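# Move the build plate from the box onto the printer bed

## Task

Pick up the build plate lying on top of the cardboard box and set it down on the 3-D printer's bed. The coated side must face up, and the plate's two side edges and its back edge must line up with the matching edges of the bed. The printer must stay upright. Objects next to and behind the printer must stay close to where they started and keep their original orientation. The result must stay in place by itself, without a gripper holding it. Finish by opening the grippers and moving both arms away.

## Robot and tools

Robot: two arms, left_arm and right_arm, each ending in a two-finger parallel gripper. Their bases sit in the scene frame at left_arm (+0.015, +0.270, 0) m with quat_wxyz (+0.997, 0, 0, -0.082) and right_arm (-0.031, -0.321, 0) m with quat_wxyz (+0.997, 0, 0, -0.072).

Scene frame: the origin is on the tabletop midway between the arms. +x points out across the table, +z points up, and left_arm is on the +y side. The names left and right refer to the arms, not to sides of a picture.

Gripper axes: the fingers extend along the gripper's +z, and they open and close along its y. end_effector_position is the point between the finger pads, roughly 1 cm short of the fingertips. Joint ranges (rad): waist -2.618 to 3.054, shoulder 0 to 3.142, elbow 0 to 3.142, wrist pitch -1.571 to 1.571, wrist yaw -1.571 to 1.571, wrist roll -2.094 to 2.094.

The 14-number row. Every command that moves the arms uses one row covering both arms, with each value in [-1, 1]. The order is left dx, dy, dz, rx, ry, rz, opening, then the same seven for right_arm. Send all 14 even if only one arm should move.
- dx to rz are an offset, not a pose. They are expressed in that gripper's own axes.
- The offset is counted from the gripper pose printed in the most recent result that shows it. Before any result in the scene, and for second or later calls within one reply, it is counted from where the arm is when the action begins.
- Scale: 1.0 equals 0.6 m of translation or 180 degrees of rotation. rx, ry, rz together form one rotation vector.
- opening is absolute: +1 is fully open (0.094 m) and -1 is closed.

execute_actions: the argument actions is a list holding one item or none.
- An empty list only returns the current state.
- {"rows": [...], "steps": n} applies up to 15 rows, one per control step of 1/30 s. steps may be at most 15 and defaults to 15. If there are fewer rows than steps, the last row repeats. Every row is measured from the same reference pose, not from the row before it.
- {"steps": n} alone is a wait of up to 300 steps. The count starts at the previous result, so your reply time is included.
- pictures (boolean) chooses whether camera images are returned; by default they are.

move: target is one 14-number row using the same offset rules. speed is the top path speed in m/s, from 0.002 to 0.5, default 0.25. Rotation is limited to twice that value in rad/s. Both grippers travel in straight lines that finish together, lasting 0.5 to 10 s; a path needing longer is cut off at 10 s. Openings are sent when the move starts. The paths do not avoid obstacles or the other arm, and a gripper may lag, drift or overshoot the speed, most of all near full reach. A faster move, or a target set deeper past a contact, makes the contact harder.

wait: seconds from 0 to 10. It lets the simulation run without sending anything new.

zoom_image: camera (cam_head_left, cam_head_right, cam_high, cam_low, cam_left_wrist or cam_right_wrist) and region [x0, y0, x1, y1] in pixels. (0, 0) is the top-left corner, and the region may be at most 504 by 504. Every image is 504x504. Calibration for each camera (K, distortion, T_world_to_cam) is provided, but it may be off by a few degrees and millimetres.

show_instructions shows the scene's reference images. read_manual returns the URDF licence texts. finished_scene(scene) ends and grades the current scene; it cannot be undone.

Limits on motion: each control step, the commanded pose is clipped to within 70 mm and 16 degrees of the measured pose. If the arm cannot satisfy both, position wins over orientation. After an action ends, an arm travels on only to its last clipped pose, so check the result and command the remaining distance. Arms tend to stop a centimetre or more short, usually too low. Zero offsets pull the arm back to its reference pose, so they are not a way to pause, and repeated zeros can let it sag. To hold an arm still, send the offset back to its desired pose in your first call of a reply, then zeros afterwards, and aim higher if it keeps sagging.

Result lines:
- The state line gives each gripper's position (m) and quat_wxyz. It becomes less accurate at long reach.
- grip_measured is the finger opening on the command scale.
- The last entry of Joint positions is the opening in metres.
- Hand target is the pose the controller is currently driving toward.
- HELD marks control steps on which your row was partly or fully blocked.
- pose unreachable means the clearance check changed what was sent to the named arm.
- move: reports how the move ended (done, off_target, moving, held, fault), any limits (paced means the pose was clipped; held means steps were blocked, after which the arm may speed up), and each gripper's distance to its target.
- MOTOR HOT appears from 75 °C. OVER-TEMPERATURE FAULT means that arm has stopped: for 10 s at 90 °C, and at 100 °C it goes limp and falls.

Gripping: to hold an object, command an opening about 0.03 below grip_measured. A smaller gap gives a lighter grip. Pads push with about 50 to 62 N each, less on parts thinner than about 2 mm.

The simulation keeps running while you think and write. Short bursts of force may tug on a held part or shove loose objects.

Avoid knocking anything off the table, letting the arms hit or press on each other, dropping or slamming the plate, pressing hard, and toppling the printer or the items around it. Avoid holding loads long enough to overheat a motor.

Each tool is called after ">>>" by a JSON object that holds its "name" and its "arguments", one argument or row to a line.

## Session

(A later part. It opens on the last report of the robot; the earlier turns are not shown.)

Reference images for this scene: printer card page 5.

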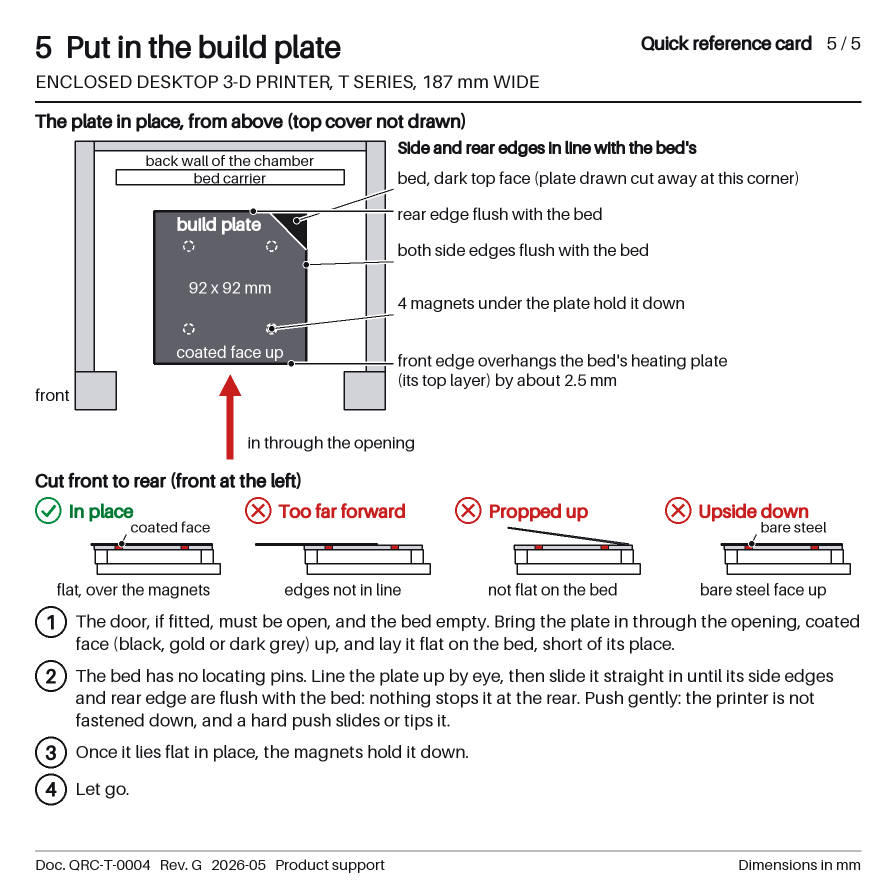

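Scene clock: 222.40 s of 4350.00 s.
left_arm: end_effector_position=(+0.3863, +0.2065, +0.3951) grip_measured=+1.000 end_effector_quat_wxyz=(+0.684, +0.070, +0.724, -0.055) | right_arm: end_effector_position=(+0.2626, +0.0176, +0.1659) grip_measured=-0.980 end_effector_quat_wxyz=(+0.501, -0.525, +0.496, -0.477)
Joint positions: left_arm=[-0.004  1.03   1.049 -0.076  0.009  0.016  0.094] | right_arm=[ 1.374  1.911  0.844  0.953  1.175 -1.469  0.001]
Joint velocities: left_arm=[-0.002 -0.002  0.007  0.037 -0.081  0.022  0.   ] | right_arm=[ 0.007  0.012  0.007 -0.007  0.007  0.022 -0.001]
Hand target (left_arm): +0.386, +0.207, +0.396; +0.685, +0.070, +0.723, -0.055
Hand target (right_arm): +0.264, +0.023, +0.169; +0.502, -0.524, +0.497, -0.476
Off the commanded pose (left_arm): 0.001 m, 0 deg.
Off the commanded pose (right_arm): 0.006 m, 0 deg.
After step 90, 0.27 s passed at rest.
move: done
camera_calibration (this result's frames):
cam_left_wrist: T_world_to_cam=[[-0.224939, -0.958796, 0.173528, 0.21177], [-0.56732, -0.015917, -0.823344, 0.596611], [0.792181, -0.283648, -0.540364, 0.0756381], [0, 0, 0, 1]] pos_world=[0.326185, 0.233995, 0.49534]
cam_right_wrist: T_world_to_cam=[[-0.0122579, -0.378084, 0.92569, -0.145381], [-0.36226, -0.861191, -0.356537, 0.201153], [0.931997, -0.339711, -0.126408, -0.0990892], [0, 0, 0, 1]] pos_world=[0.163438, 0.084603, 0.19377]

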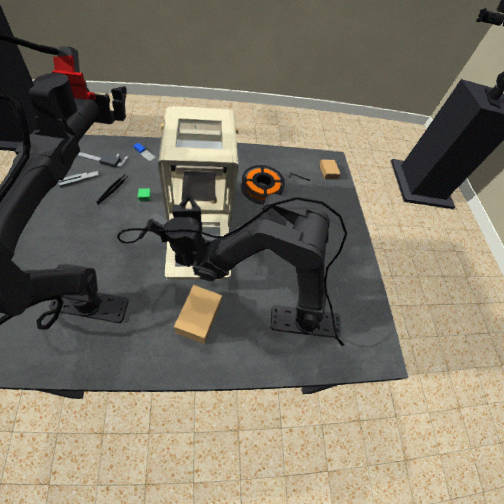

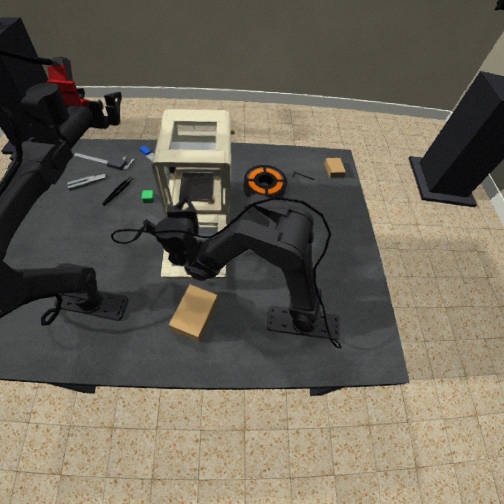

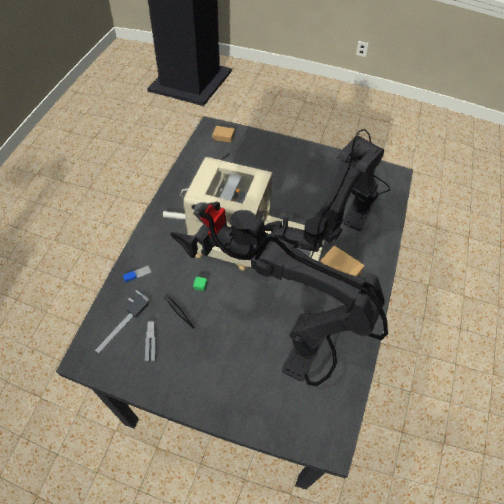

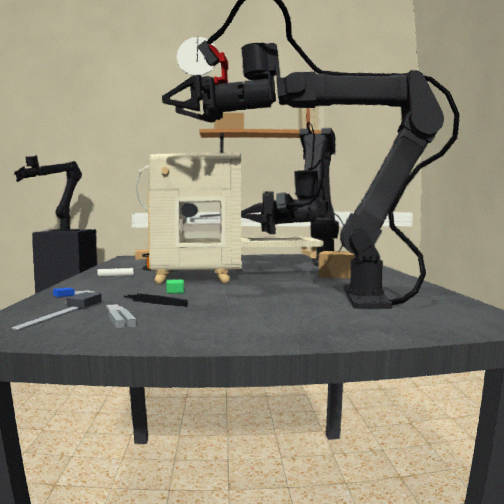

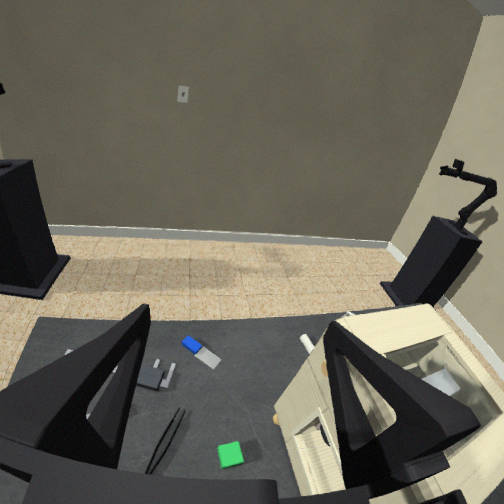

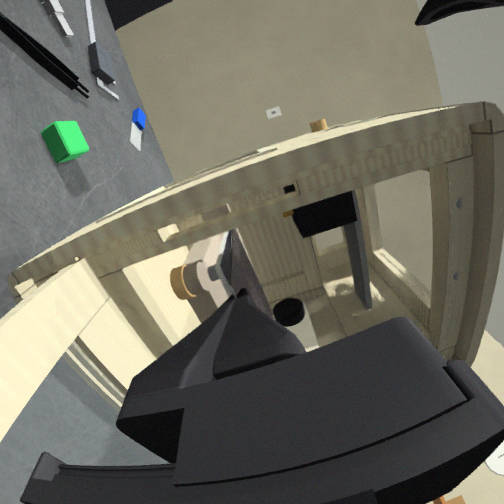

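>>> {"name": "move", "arguments": {
  "target": [0,0,0,0,0,0,1,-0.006,0.008,0.003,0,0,0,-1],
  "speed": 0.01
}}

>>> {"name": "zoom_image", "arguments": {
  "camera": "cam_low",
  "region": [160, 180, 300, 260]
}}

>>> {"name": "zoom_image", "arguments": {
  "camera": "cam_head_left",
  "region": [150, 150, 250, 250]
}}

Scene clock: 226.07 s of 4350.00 s.
left_arm: end_effector_position=(+0.3862, +0.2066, +0.3944) grip_measured=+1.000 end_effector_quat_wxyz=(+0.683, +0.070, +0.725, -0.055) | right_arm: end_effector_position=(+0.2628, +0.0182, +0.1619) grip_measured=-0.980 end_effector_quat_wxyz=(+0.499, -0.527, +0.496, -0.478)
Joint positions: left_arm=[-0.004  1.03   1.049 -0.079  0.009  0.016  0.094] | right_arm=[ 1.374  1.923  0.844  0.959  1.175 -1.469  0.001]
Joint velocities: left_arm=[-0.002 -0.002 -0.012  0.051 -0.037 -0.022  0.   ] | right_arm=[-0.002 -0.012 -0.007  0.037 -0.007  0.022 -0.   ]
Hand target (left_arm): +0.386, +0.207, +0.395; +0.684, +0.070, +0.724, -0.055
Hand target (right_arm): +0.264, +0.021, +0.161; +0.501, -0.525, +0.496, -0.477
Off the commanded pose (left_arm): 0.001 m, 0 deg.
Off the commanded pose (right_arm): 0.003 m, 0 deg.
move: done
camera_calibration (this result's frames):
cam_left_wrist: T_world_to_cam=[[-0.224482, -0.958874, 0.173693, 0.211657], [-0.569485, -0.0155507, -0.821854, 0.596217], [0.790755, -0.283407, -0.542574, 0.0766856], [0, 0, 0, 1]] pos_world=[0.32641, 0.233957, 0.494847]
cam_right_wrist: T_world_to_cam=[[-0.0103638, -0.372753, 0.927873, -0.142484], [-0.362982, -0.863225, -0.350837, 0.199648], [0.931738, -0.340437, -0.126357, -0.0995055], [0, 0, 0, 1]] pos_world=[0.163705, 0.0853546, 0.189678]

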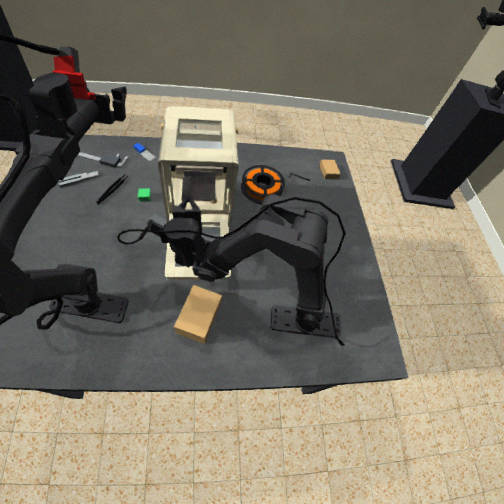

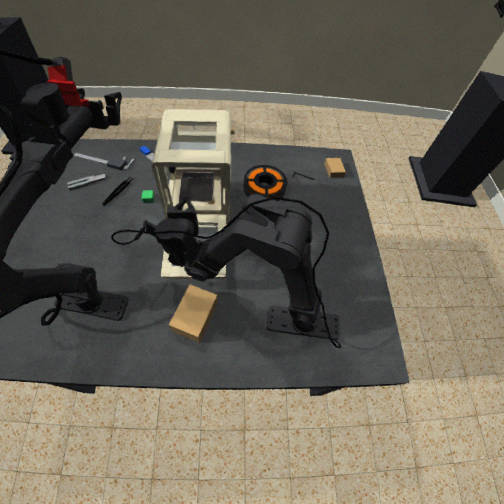

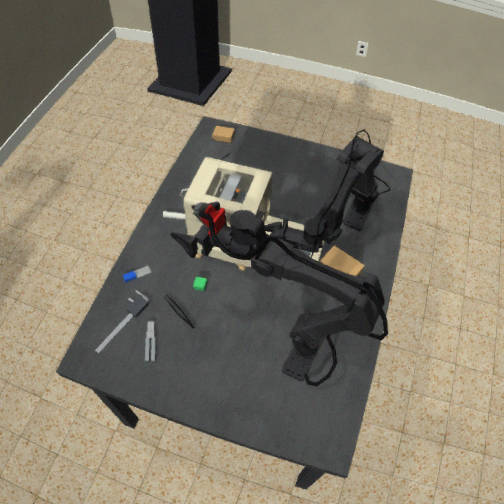

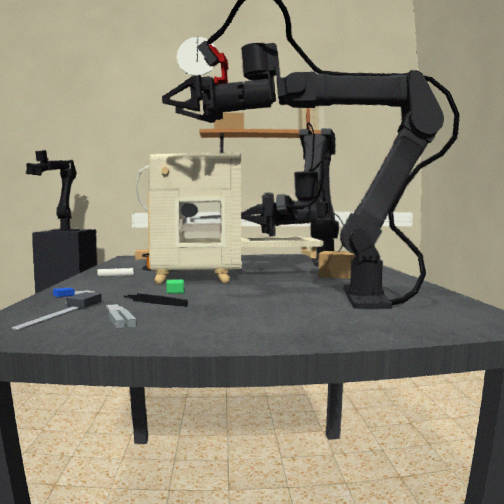

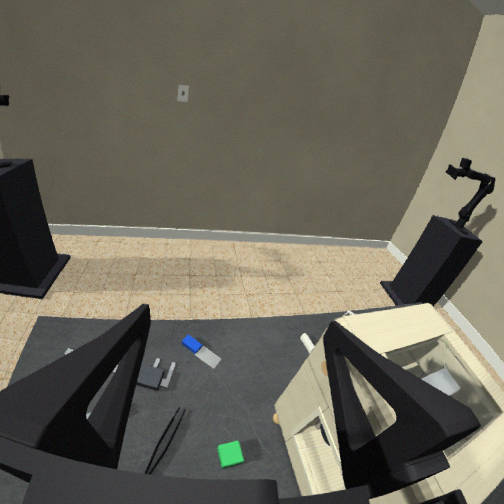

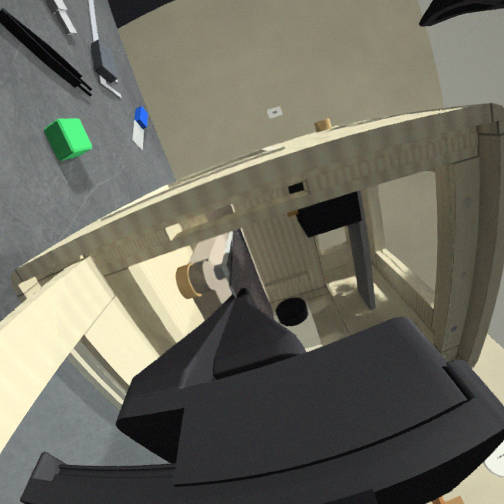

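Region (160, 180, 300, 260) of cam_low's 504x504 image, scaled by 3.600, with more detail than that image has; it fills the top 288 rows of this view, and the rest is white.

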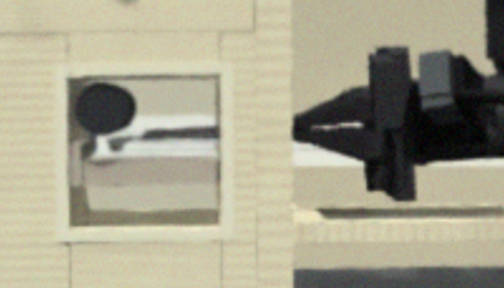

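Region (150, 150, 250, 250) of cam_head_left's 504x504 image, scaled by 5.040, with more detail than that image has.

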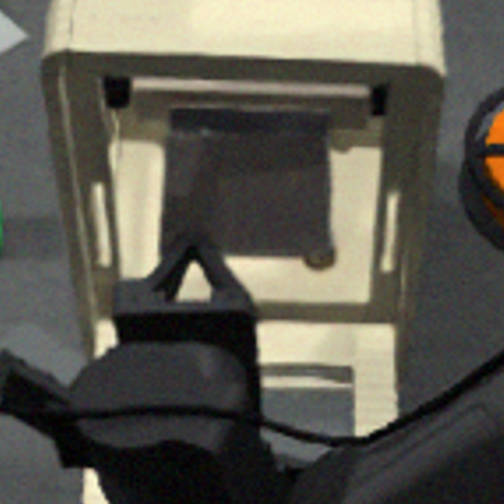

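>>> {"name": "move", "arguments": {
  "target": [0,0,0,0,0,0,1,0.006,0.0,0.002,0,0,0,-1],
  "speed": 0.01
}}

>>> {"name": "zoom_image", "arguments": {
  "camera": "cam_head_left",
  "region": [170, 160, 230, 220]
}}

Scene clock: 229.63 s of 4350.00 s.
left_arm: end_effector_position=(+0.3862, +0.2066, +0.3938) grip_measured=+1.000 end_effector_quat_wxyz=(+0.682, +0.070, +0.726, -0.055) | right_arm: end_effector_position=(+0.2628, +0.0182, +0.1619) grip_measured=-0.980 end_effector_quat_wxyz=(+0.499, -0.527, +0.496, -0.478)
Joint positions: left_arm=[-0.004  1.03   1.049 -0.082  0.009  0.016  0.094] | right_arm=[ 1.374  1.923  0.844  0.959  1.175 -1.469  0.001]
Joint velocities: left_arm=[-0.012 -0.002  0.002  0.022 -0.022  0.007  0.   ] | right_arm=[-0.002  0.022  0.002 -0.095 -0.051 -0.081  0.   ]
Hand target (left_arm): +0.386, +0.207, +0.394; +0.683, +0.070, +0.725, -0.055
Hand target (right_arm): +0.264, +0.015, +0.162; +0.499, -0.527, +0.496, -0.478
Off the commanded pose (left_arm): 0.001 m, 0 deg.
Off the commanded pose (right_arm): 0.004 m, 0 deg.
move: done
camera_calibration (this result's frames):
cam_left_wrist: T_world_to_cam=[[-0.224024, -0.958951, 0.173857, 0.211545], [-0.571647, -0.0151851, -0.820359, 0.595819], [0.789324, -0.283165, -0.54478, 0.0777321], [0, 0, 0, 1]] pos_world=[0.326634, 0.23392, 0.494354]
cam_right_wrist: T_world_to_cam=[[-0.0103638, -0.372753, 0.927873, -0.142484], [-0.362982, -0.863225, -0.350837, 0.199648], [0.931738, -0.340437, -0.126357, -0.0995055], [0, 0, 0, 1]] pos_world=[0.163705, 0.0853546, 0.189678]

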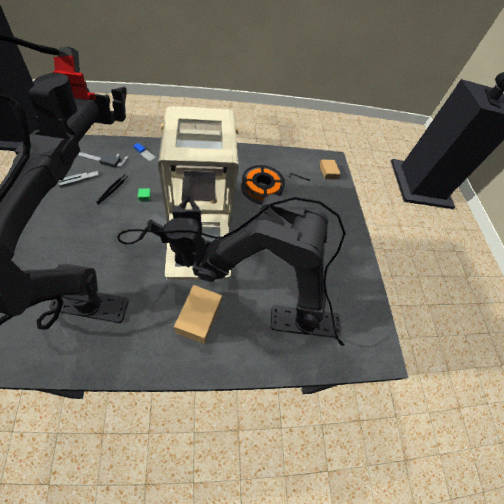

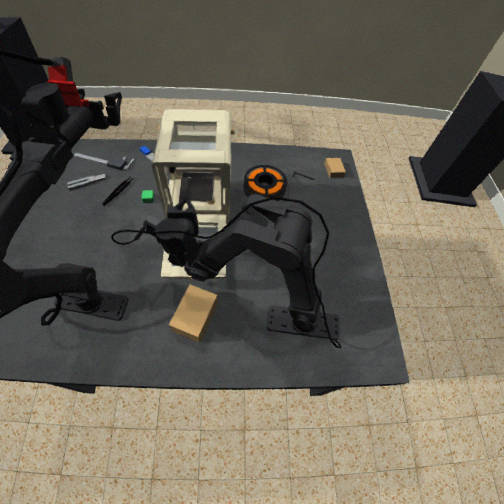

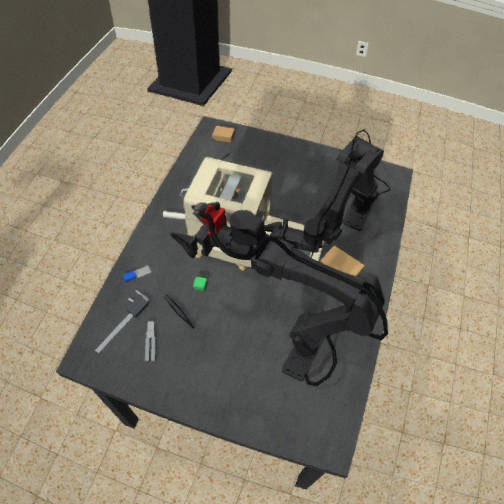

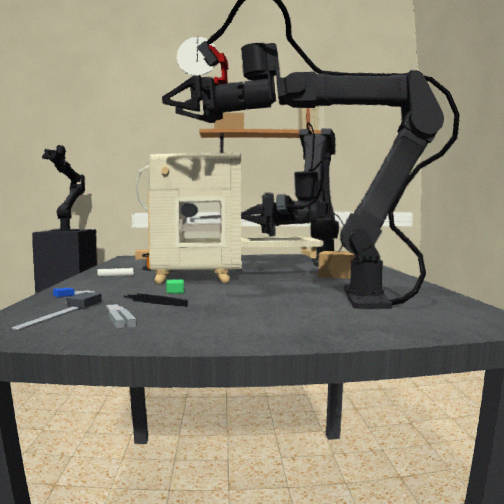

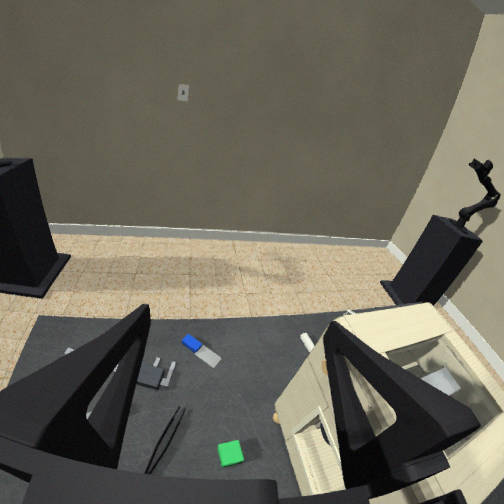

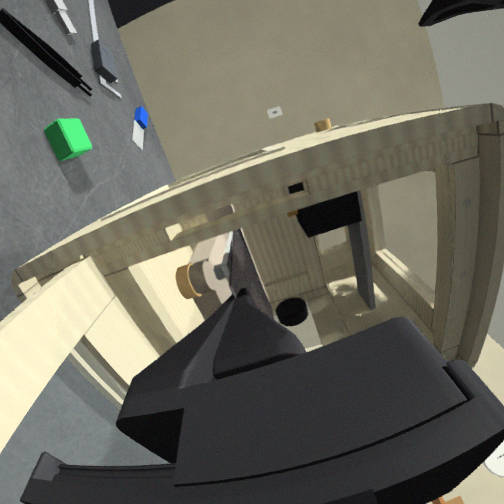

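Region (170, 160, 230, 220) of cam_head_left's 504x504 image, scaled by 8.400, with more detail than that image has.

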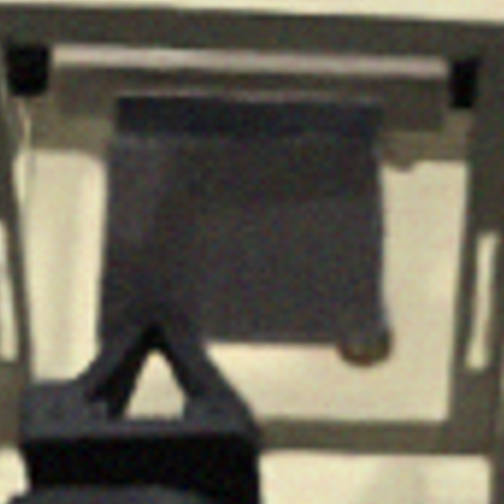

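>>> {"name": "move", "arguments": {
  "target": [0,0,0,0,0,0,1,0.011,0.002,0.002,0,0,0,-1],
  "speed": 0.01
}}

>>> {"name": "zoom_image", "arguments": {
  "camera": "cam_head_left",
  "region": [170, 160, 230, 220]
}}

Scene clock: 233.97 s of 4350.00 s.
left_arm: end_effector_position=(+0.3862, +0.2066, +0.3931) grip_measured=+1.000 end_effector_quat_wxyz=(+0.681, +0.070, +0.727, -0.055) | right_arm: end_effector_position=(+0.2623, +0.0174, +0.1612) grip_measured=-0.980 end_effector_quat_wxyz=(+0.501, -0.526, +0.495, -0.476)
Joint positions: left_arm=[-0.004  1.03   1.049 -0.084  0.009  0.016  0.094] | right_arm=[ 1.374  1.923  0.836  0.972  1.171 -1.469  0.001]
Joint velocities: left_arm=[ 0.007  0.002  0.027 -0.022  0.022 -0.037  0.   ] | right_arm=[ 0.007 -0.012 -0.012 -0.051 -0.022 -0.066  0.001]
Hand target (left_arm): +0.386, +0.207, +0.394; +0.682, +0.070, +0.726, -0.055
Hand target (right_arm): +0.264, +0.012, +0.161; +0.499, -0.527, +0.496, -0.478
Off the commanded pose (left_arm): 0.001 m, 0 deg.
Off the commanded pose (right_arm): 0.006 m, 0 deg.
After step 90, 0.43 s passed at rest.
move: done
camera_calibration (this result's frames):
cam_left_wrist: T_world_to_cam=[[-0.223566, -0.959028, 0.174019, 0.211433], [-0.573805, -0.0148201, -0.818858, 0.595419], [0.787887, -0.282922, -0.546982, 0.0787775], [0, 0, 0, 1]] pos_world=[0.326856, 0.233882, 0.49386]
cam_right_wrist: T_world_to_cam=[[-0.0103345, -0.376895, 0.926198, -0.141744], [-0.359946, -0.862755, -0.355095, 0.198375], [0.932916, -0.337051, -0.126746, -0.0997069], [0, 0, 0, 1]] pos_world=[0.162958, 0.0841201, 0.189087]

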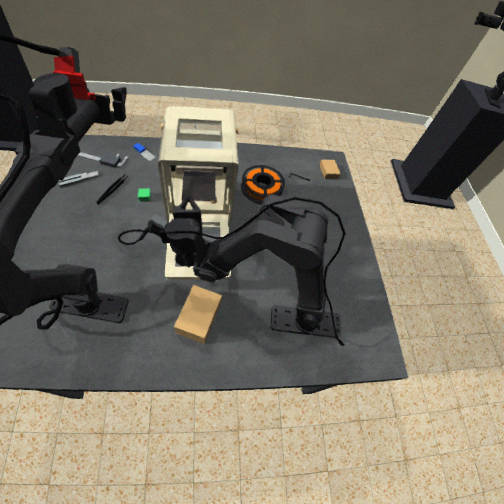

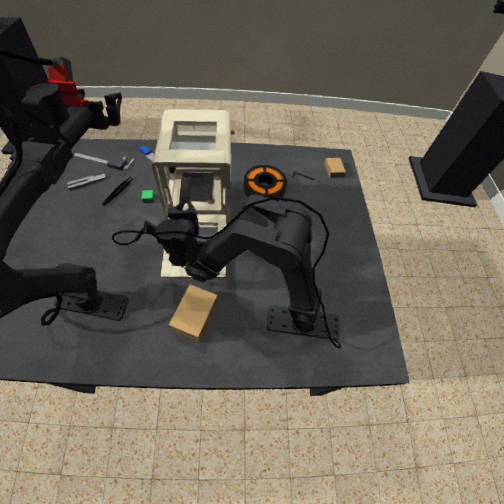

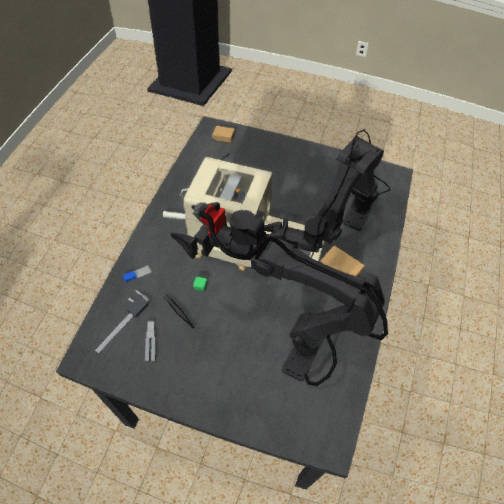

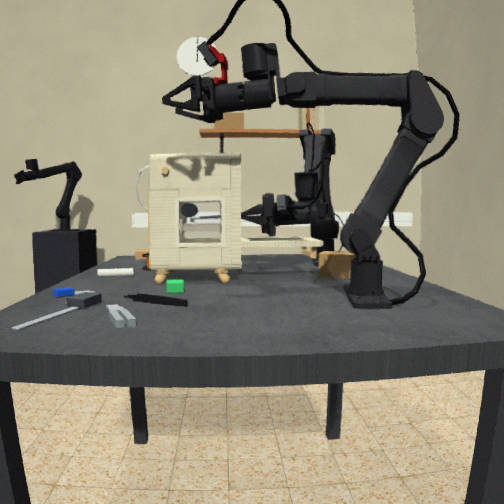

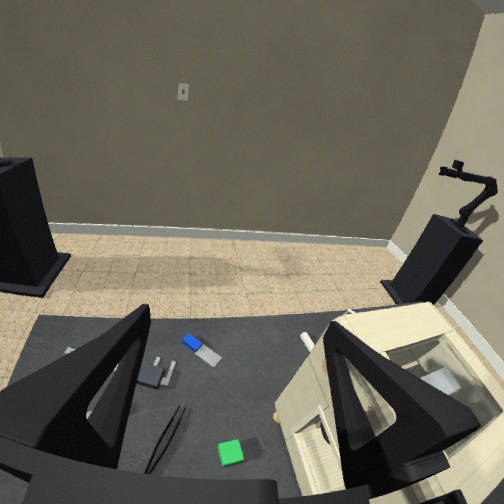

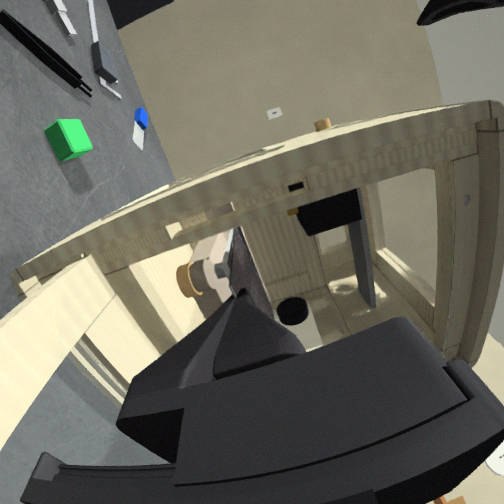

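Region (170, 160, 230, 220) of cam_head_left's 504x504 image, scaled by 8.400, with more detail than that image has.

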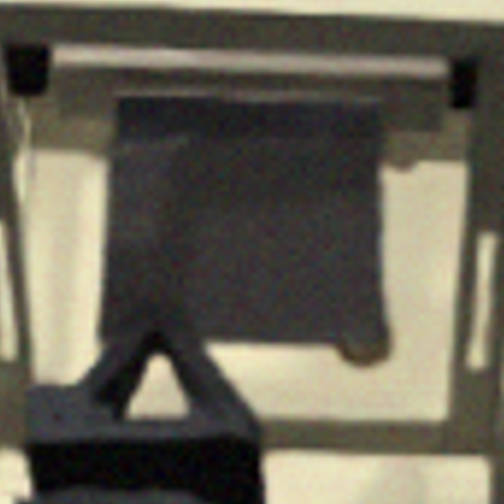

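>>> {"name": "move", "arguments": {
  "target": [0,0,0,0,0,0,1,0.012,0.0,0.003,0,-0.002,0,-1],
  "speed": 0.01
}}

>>> {"name": "zoom_image", "arguments": {
  "camera": "cam_head_left",
  "region": [170, 160, 230, 220]
}}

Scene clock: 238.00 s of 4350.00 s.
left_arm: end_effector_position=(+0.3861, +0.2066, +0.3924) grip_measured=+1.000 end_effector_quat_wxyz=(+0.680, +0.070, +0.728, -0.055) | right_arm: end_effector_position=(+0.2626, +0.0164, +0.1601) grip_measured=-0.980 end_effector_quat_wxyz=(+0.505, -0.526, +0.494, -0.473)
Joint positions: left_arm=[-0.004  1.03   1.049 -0.087  0.009  0.016  0.094] | right_arm=[ 1.37   1.923  0.824  0.991  1.16  -1.471  0.001]
Joint velocities: left_arm=[ 0.002 -0.002 -0.002  0.022  0.007  0.037  0.   ] | right_arm=[-0.007  0.002 -0.012  0.037 -0.051 -0.007  0.   ]
Hand target (left_arm): +0.386, +0.207, +0.393; +0.681, +0.070, +0.727, -0.055
Hand target (right_arm): +0.265, +0.010, +0.161; +0.502, -0.528, +0.494, -0.475
Off the commanded pose (left_arm): 0.001 m, 0 deg.
Off the commanded pose (right_arm): 0.006 m, 0 deg.
After step 90, 0.07 s passed at rest.
move: done
camera_calibration (this result's frames):
cam_left_wrist: T_world_to_cam=[[-0.223108, -0.959106, 0.17418, 0.211321], [-0.575959, -0.0144558, -0.81735, 0.595017], [0.786444, -0.282678, -0.549181, 0.0798219], [0, 0, 0, 1]] pos_world=[0.327077, 0.233845, 0.493366]
cam_right_wrist: T_world_to_cam=[[-0.00878857, -0.382237, 0.924022, -0.141105], [-0.352423, -0.863582, -0.360587, 0.196188], [0.935799, -0.328816, -0.12712, -0.101297], [0, 0, 0, 1]] pos_world=[0.162695, 0.0821804, 0.188251]

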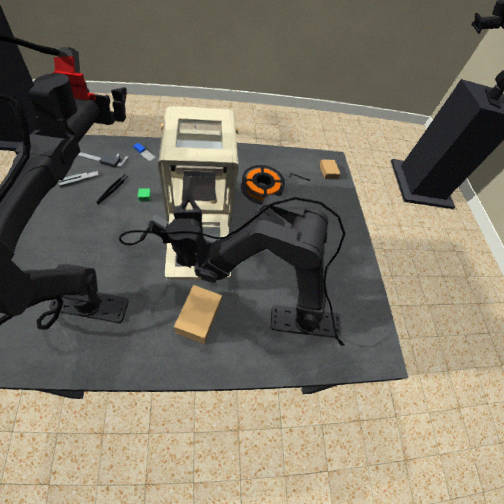

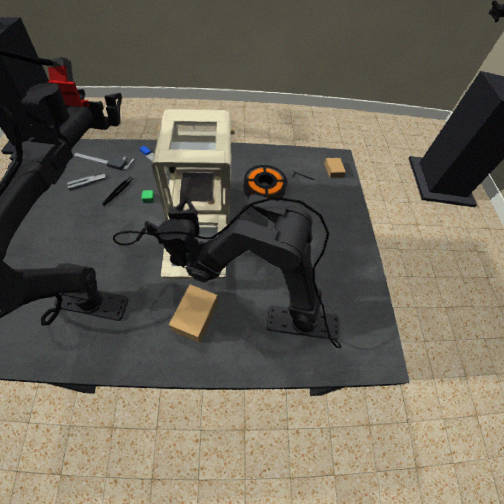

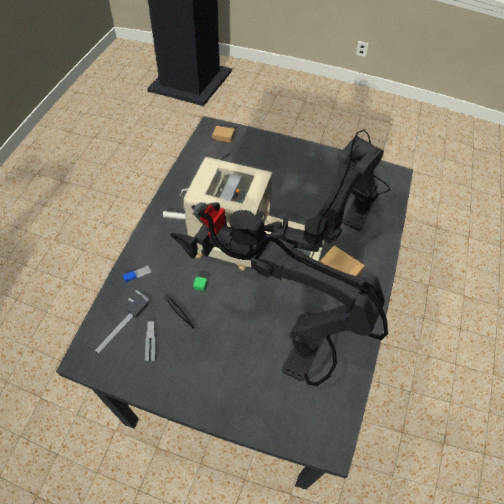

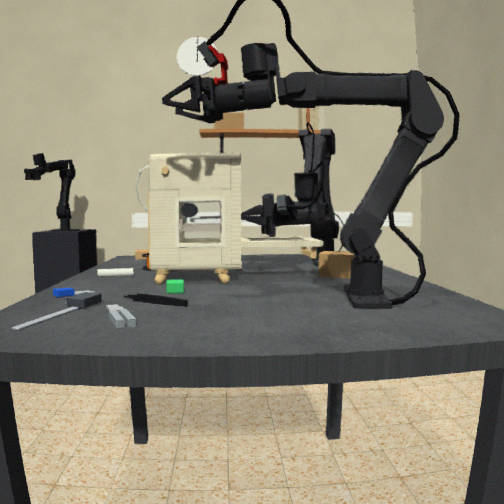

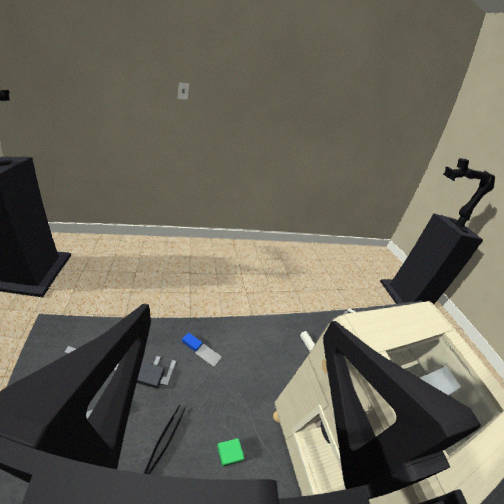

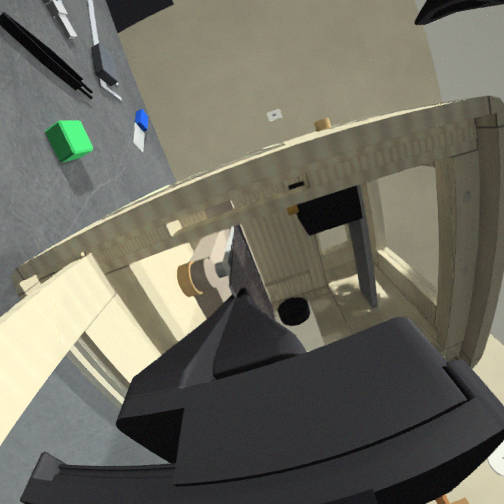

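Region (170, 160, 230, 220) of cam_head_left's 504x504 image, scaled by 8.400, with more detail than that image has.

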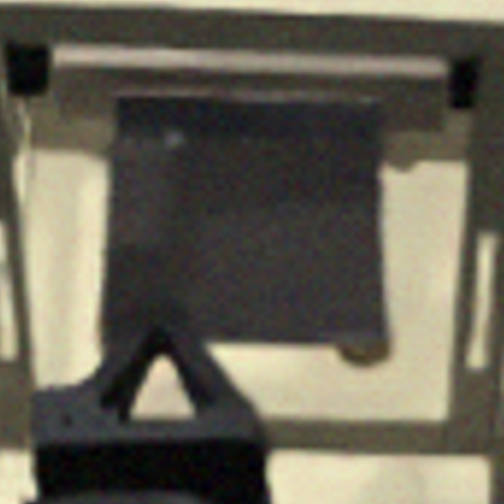

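>>> {"name": "move", "arguments": {
  "target": [0,0,0,0,0,0,1,0.004,0.0,0.002,0,0.007,0,-1],
  "speed": 0.01
}}

>>> {"name": "zoom_image", "arguments": {
  "camera": "cam_head_left",
  "region": [170, 160, 230, 220]
}}

Scene clock: 241.37 s of 4350.00 s.
left_arm: end_effector_position=(+0.3861, +0.2066, +0.3917) grip_measured=+1.000 end_effector_quat_wxyz=(+0.679, +0.070, +0.729, -0.055) | right_arm: end_effector_position=(+0.2626, +0.0164, +0.1605) grip_measured=-0.980 end_effector_quat_wxyz=(+0.505, -0.526, +0.495, -0.473)
Joint positions: left_arm=[-0.004  1.03   1.049 -0.09   0.009  0.016  0.094] | right_arm=[ 1.37   1.923  0.824  0.994  1.16  -1.471  0.001]
Joint velocities: left_arm=[-0.002 -0.012 -0.002  0.022  0.007 -0.095  0.   ] | right_arm=[ 0.002 -0.017 -0.002 -0.066 -0.066  0.007  0.   ]
Hand target (left_arm): +0.386, +0.207, +0.392; +0.680, +0.070, +0.728, -0.055
Hand target (right_arm): +0.264, +0.014, +0.160; +0.500, -0.521, +0.500, -0.479
Off the commanded pose (left_arm): 0.001 m, 0 deg.
Off the commanded pose (right_arm): 0.003 m, 1 deg.
move: done
camera_calibration (this result's frames):
cam_left_wrist: T_world_to_cam=[[-0.222584, -0.959195, 0.174362, 0.211194], [-0.578416, -0.0140403, -0.815621, 0.594553], [0.784787, -0.282398, -0.551689, 0.0810143], [0, 0, 0, 1]] pos_world=[0.327328, 0.233802, 0.4928]
cam_right_wrist: T_world_to_cam=[[-0.00970012, -0.38386, 0.923341, -0.141047], [-0.352434, -0.862818, -0.362401, 0.196564], [0.935786, -0.328932, -0.126916, -0.101309], [0, 0, 0, 1]] pos_world=[0.162712, 0.0821325, 0.188611]

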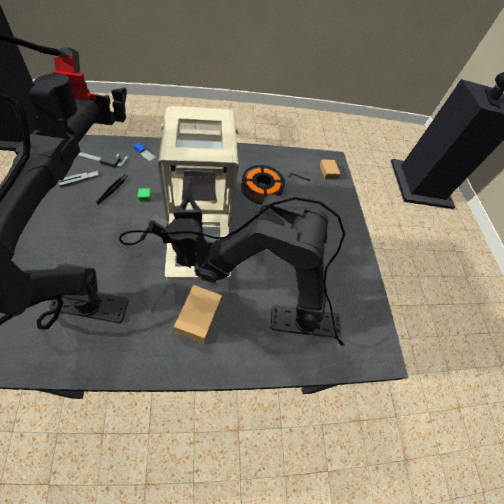

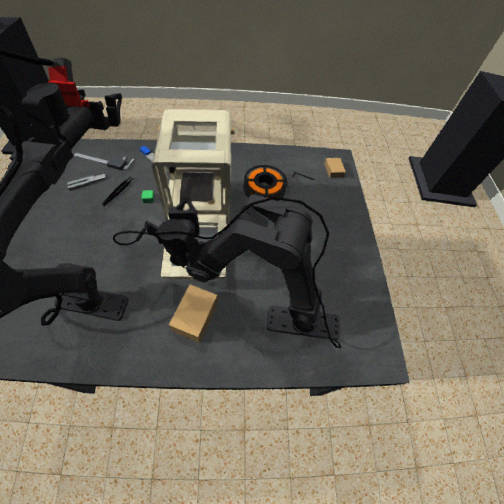

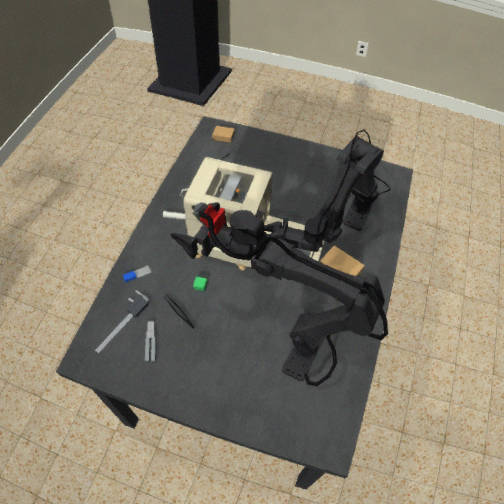

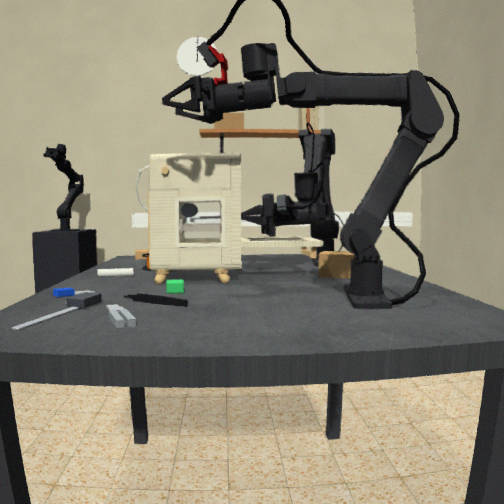

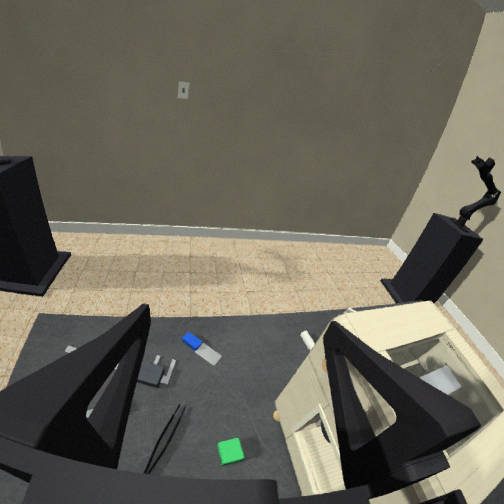

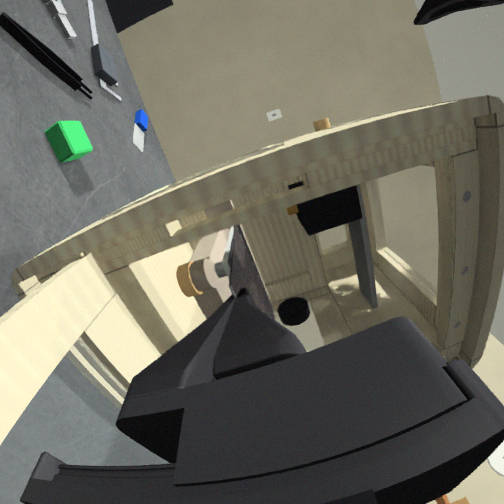

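Region (170, 160, 230, 220) of cam_head_left's 504x504 image, scaled by 8.400, with more detail than that image has.

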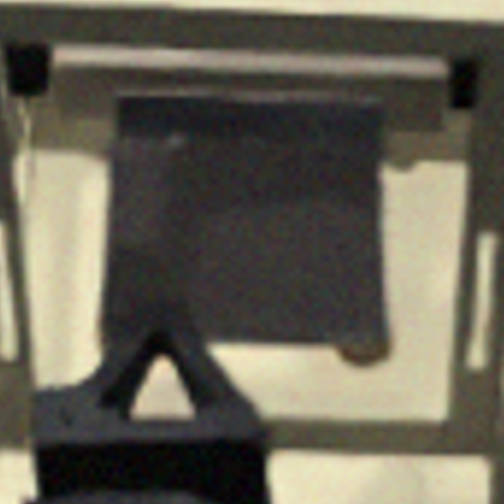

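>>> {"name": "execute_actions", "arguments": {
  "actions": [
    {"rows":[[0,0,0,0,0,0,1,0,0,0,0,0,0,-0.75]],"steps":12}
  ],
  "pictures": false
}}

>>> {"name": "move", "arguments": {
  "target": [0,0,0,0,0,0,1,0,-0.006,-0.07,0,0,0,-0.75],
  "speed": 0.04
}}

Scene clock: 244.47 s of 4350.00 s.
left_arm: end_effector_position=(+0.3860, +0.2066, +0.3911) grip_measured=+1.000 end_effector_quat_wxyz=(+0.678, +0.070, +0.729, -0.055) | right_arm: end_effector_position=(+0.2626, +0.0164, +0.1605) grip_measured=-0.752 end_effector_quat_wxyz=(+0.505, -0.526, +0.494, -0.473)
Joint positions: left_arm=[-0.004  1.03   1.049 -0.092  0.009  0.016  0.094] | right_arm=[ 1.37   1.923  0.824  0.994  1.16  -1.473  0.012]
Joint velocities: left_arm=[ 0.002 -0.002 -0.007 -0.007 -0.051  0.066  0.   ] | right_arm=[-0.002 -0.017  0.002  0.037  0.037  0.066 -0.   ]
Hand target (left_arm): +0.386, +0.207, +0.392; +0.679, +0.070, +0.728, -0.055
Hand target (right_arm): +0.263, +0.016, +0.160; +0.505, -0.526, +0.495, -0.473
Off the commanded pose (left_arm): 0.001 m, 0 deg.
Off the commanded pose (right_arm): 0.000 m, 0 deg.
Steps of this call (steps 1 to 81: nothing new was sent; steps 82 to 93: all 12 steps of this action). Readings (end_effector_position):
82: left_arm (+0.3861, +0.2066, +0.3917) | right_arm (+0.2626, +0.0164, +0.1605)
83: left_arm (+0.3861, +0.2066, +0.3916) | right_arm (+0.2626, +0.0164, +0.1605)
85: left_arm (+0.3860, +0.2066, +0.3914) | right_arm (+0.2626, +0.0164, +0.1605)
89: left_arm (+0.3860, +0.2066, +0.3911) | right_arm (+0.2626, +0.0164, +0.1605)
93: the state above

Scene clock: 246.07 s of 4350.00 s.
left_arm: end_effector_position=(+0.3860, +0.2066, +0.3904) grip_measured=+1.000 end_effector_quat_wxyz=(+0.677, +0.070, +0.730, -0.055) | right_arm: end_effector_position=(+0.2239, +0.0192, +0.1654) grip_measured=-0.752 end_effector_quat_wxyz=(+0.509, -0.526, +0.492, -0.471)
Joint positions: left_arm=[-0.004  1.03   1.049 -0.095  0.009  0.016  0.094] | right_arm=[ 1.48   1.876  0.788  0.961  1.261 -1.445  0.012]
Joint velocities: left_arm=[ 0.002 -0.017  0.027 -0.037  0.051  0.022  0.   ] | right_arm=[-0.012  0.007  0.012 -0.066  0.022  0.051 -0.001]
Hand target (left_arm): +0.386, +0.207, +0.391; +0.678, +0.070, +0.729, -0.055
Hand target (right_arm): +0.221, +0.014, +0.166; +0.505, -0.526, +0.494, -0.473
Off the commanded pose (left_arm): 0.001 m, 0 deg.
Off the commanded pose (right_arm): 0.006 m, 1 deg.
move: done
camera_calibration (this result's frames):
cam_left_wrist: T_world_to_cam=[[-0.221665, -0.95935, 0.174678, 0.210973], [-0.582703, -0.0133153, -0.812576, 0.593733], [0.781871, -0.281905, -0.556065, 0.0830977], [0, 0, 0, 1]] pos_world=[0.327764, 0.233729, 0.491808]
cam_right_wrist: T_world_to_cam=[[-0.00917169, -0.386573, 0.922213, -0.144775], [-0.343367, -0.864958, -0.365987, 0.185764], [0.939156, -0.320014, -0.124803, -0.064717], [0, 0, 0, 1]] pos_world=[0.123237, 0.0840018, 0.193424]

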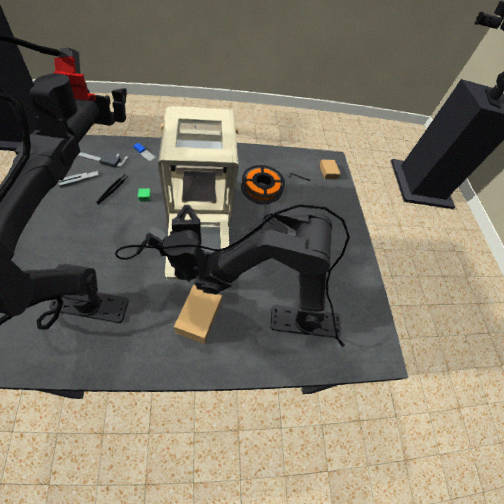

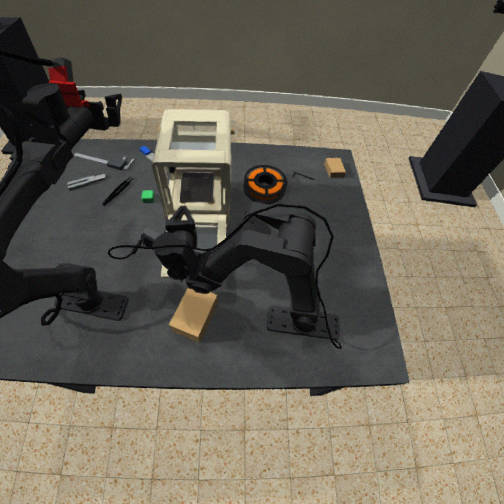

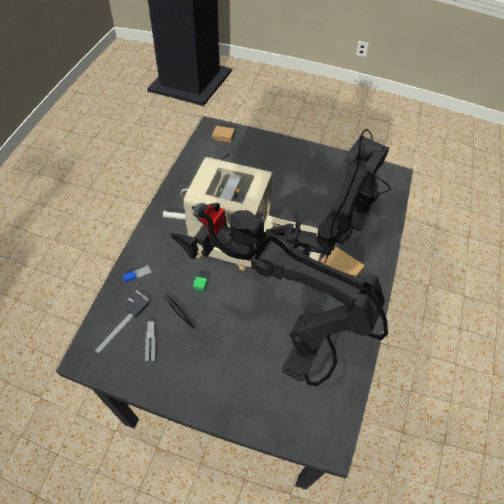

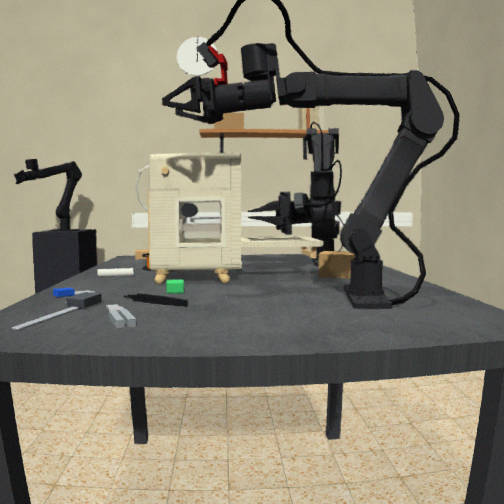

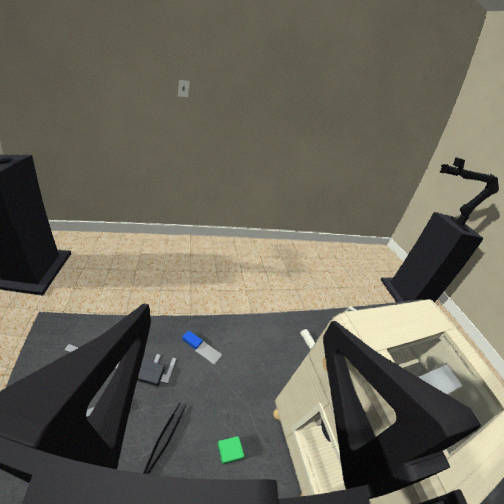

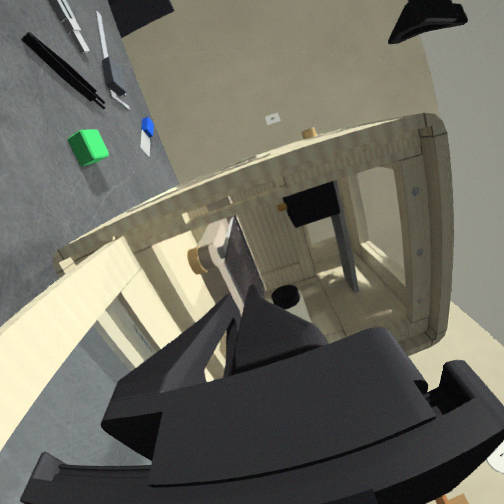

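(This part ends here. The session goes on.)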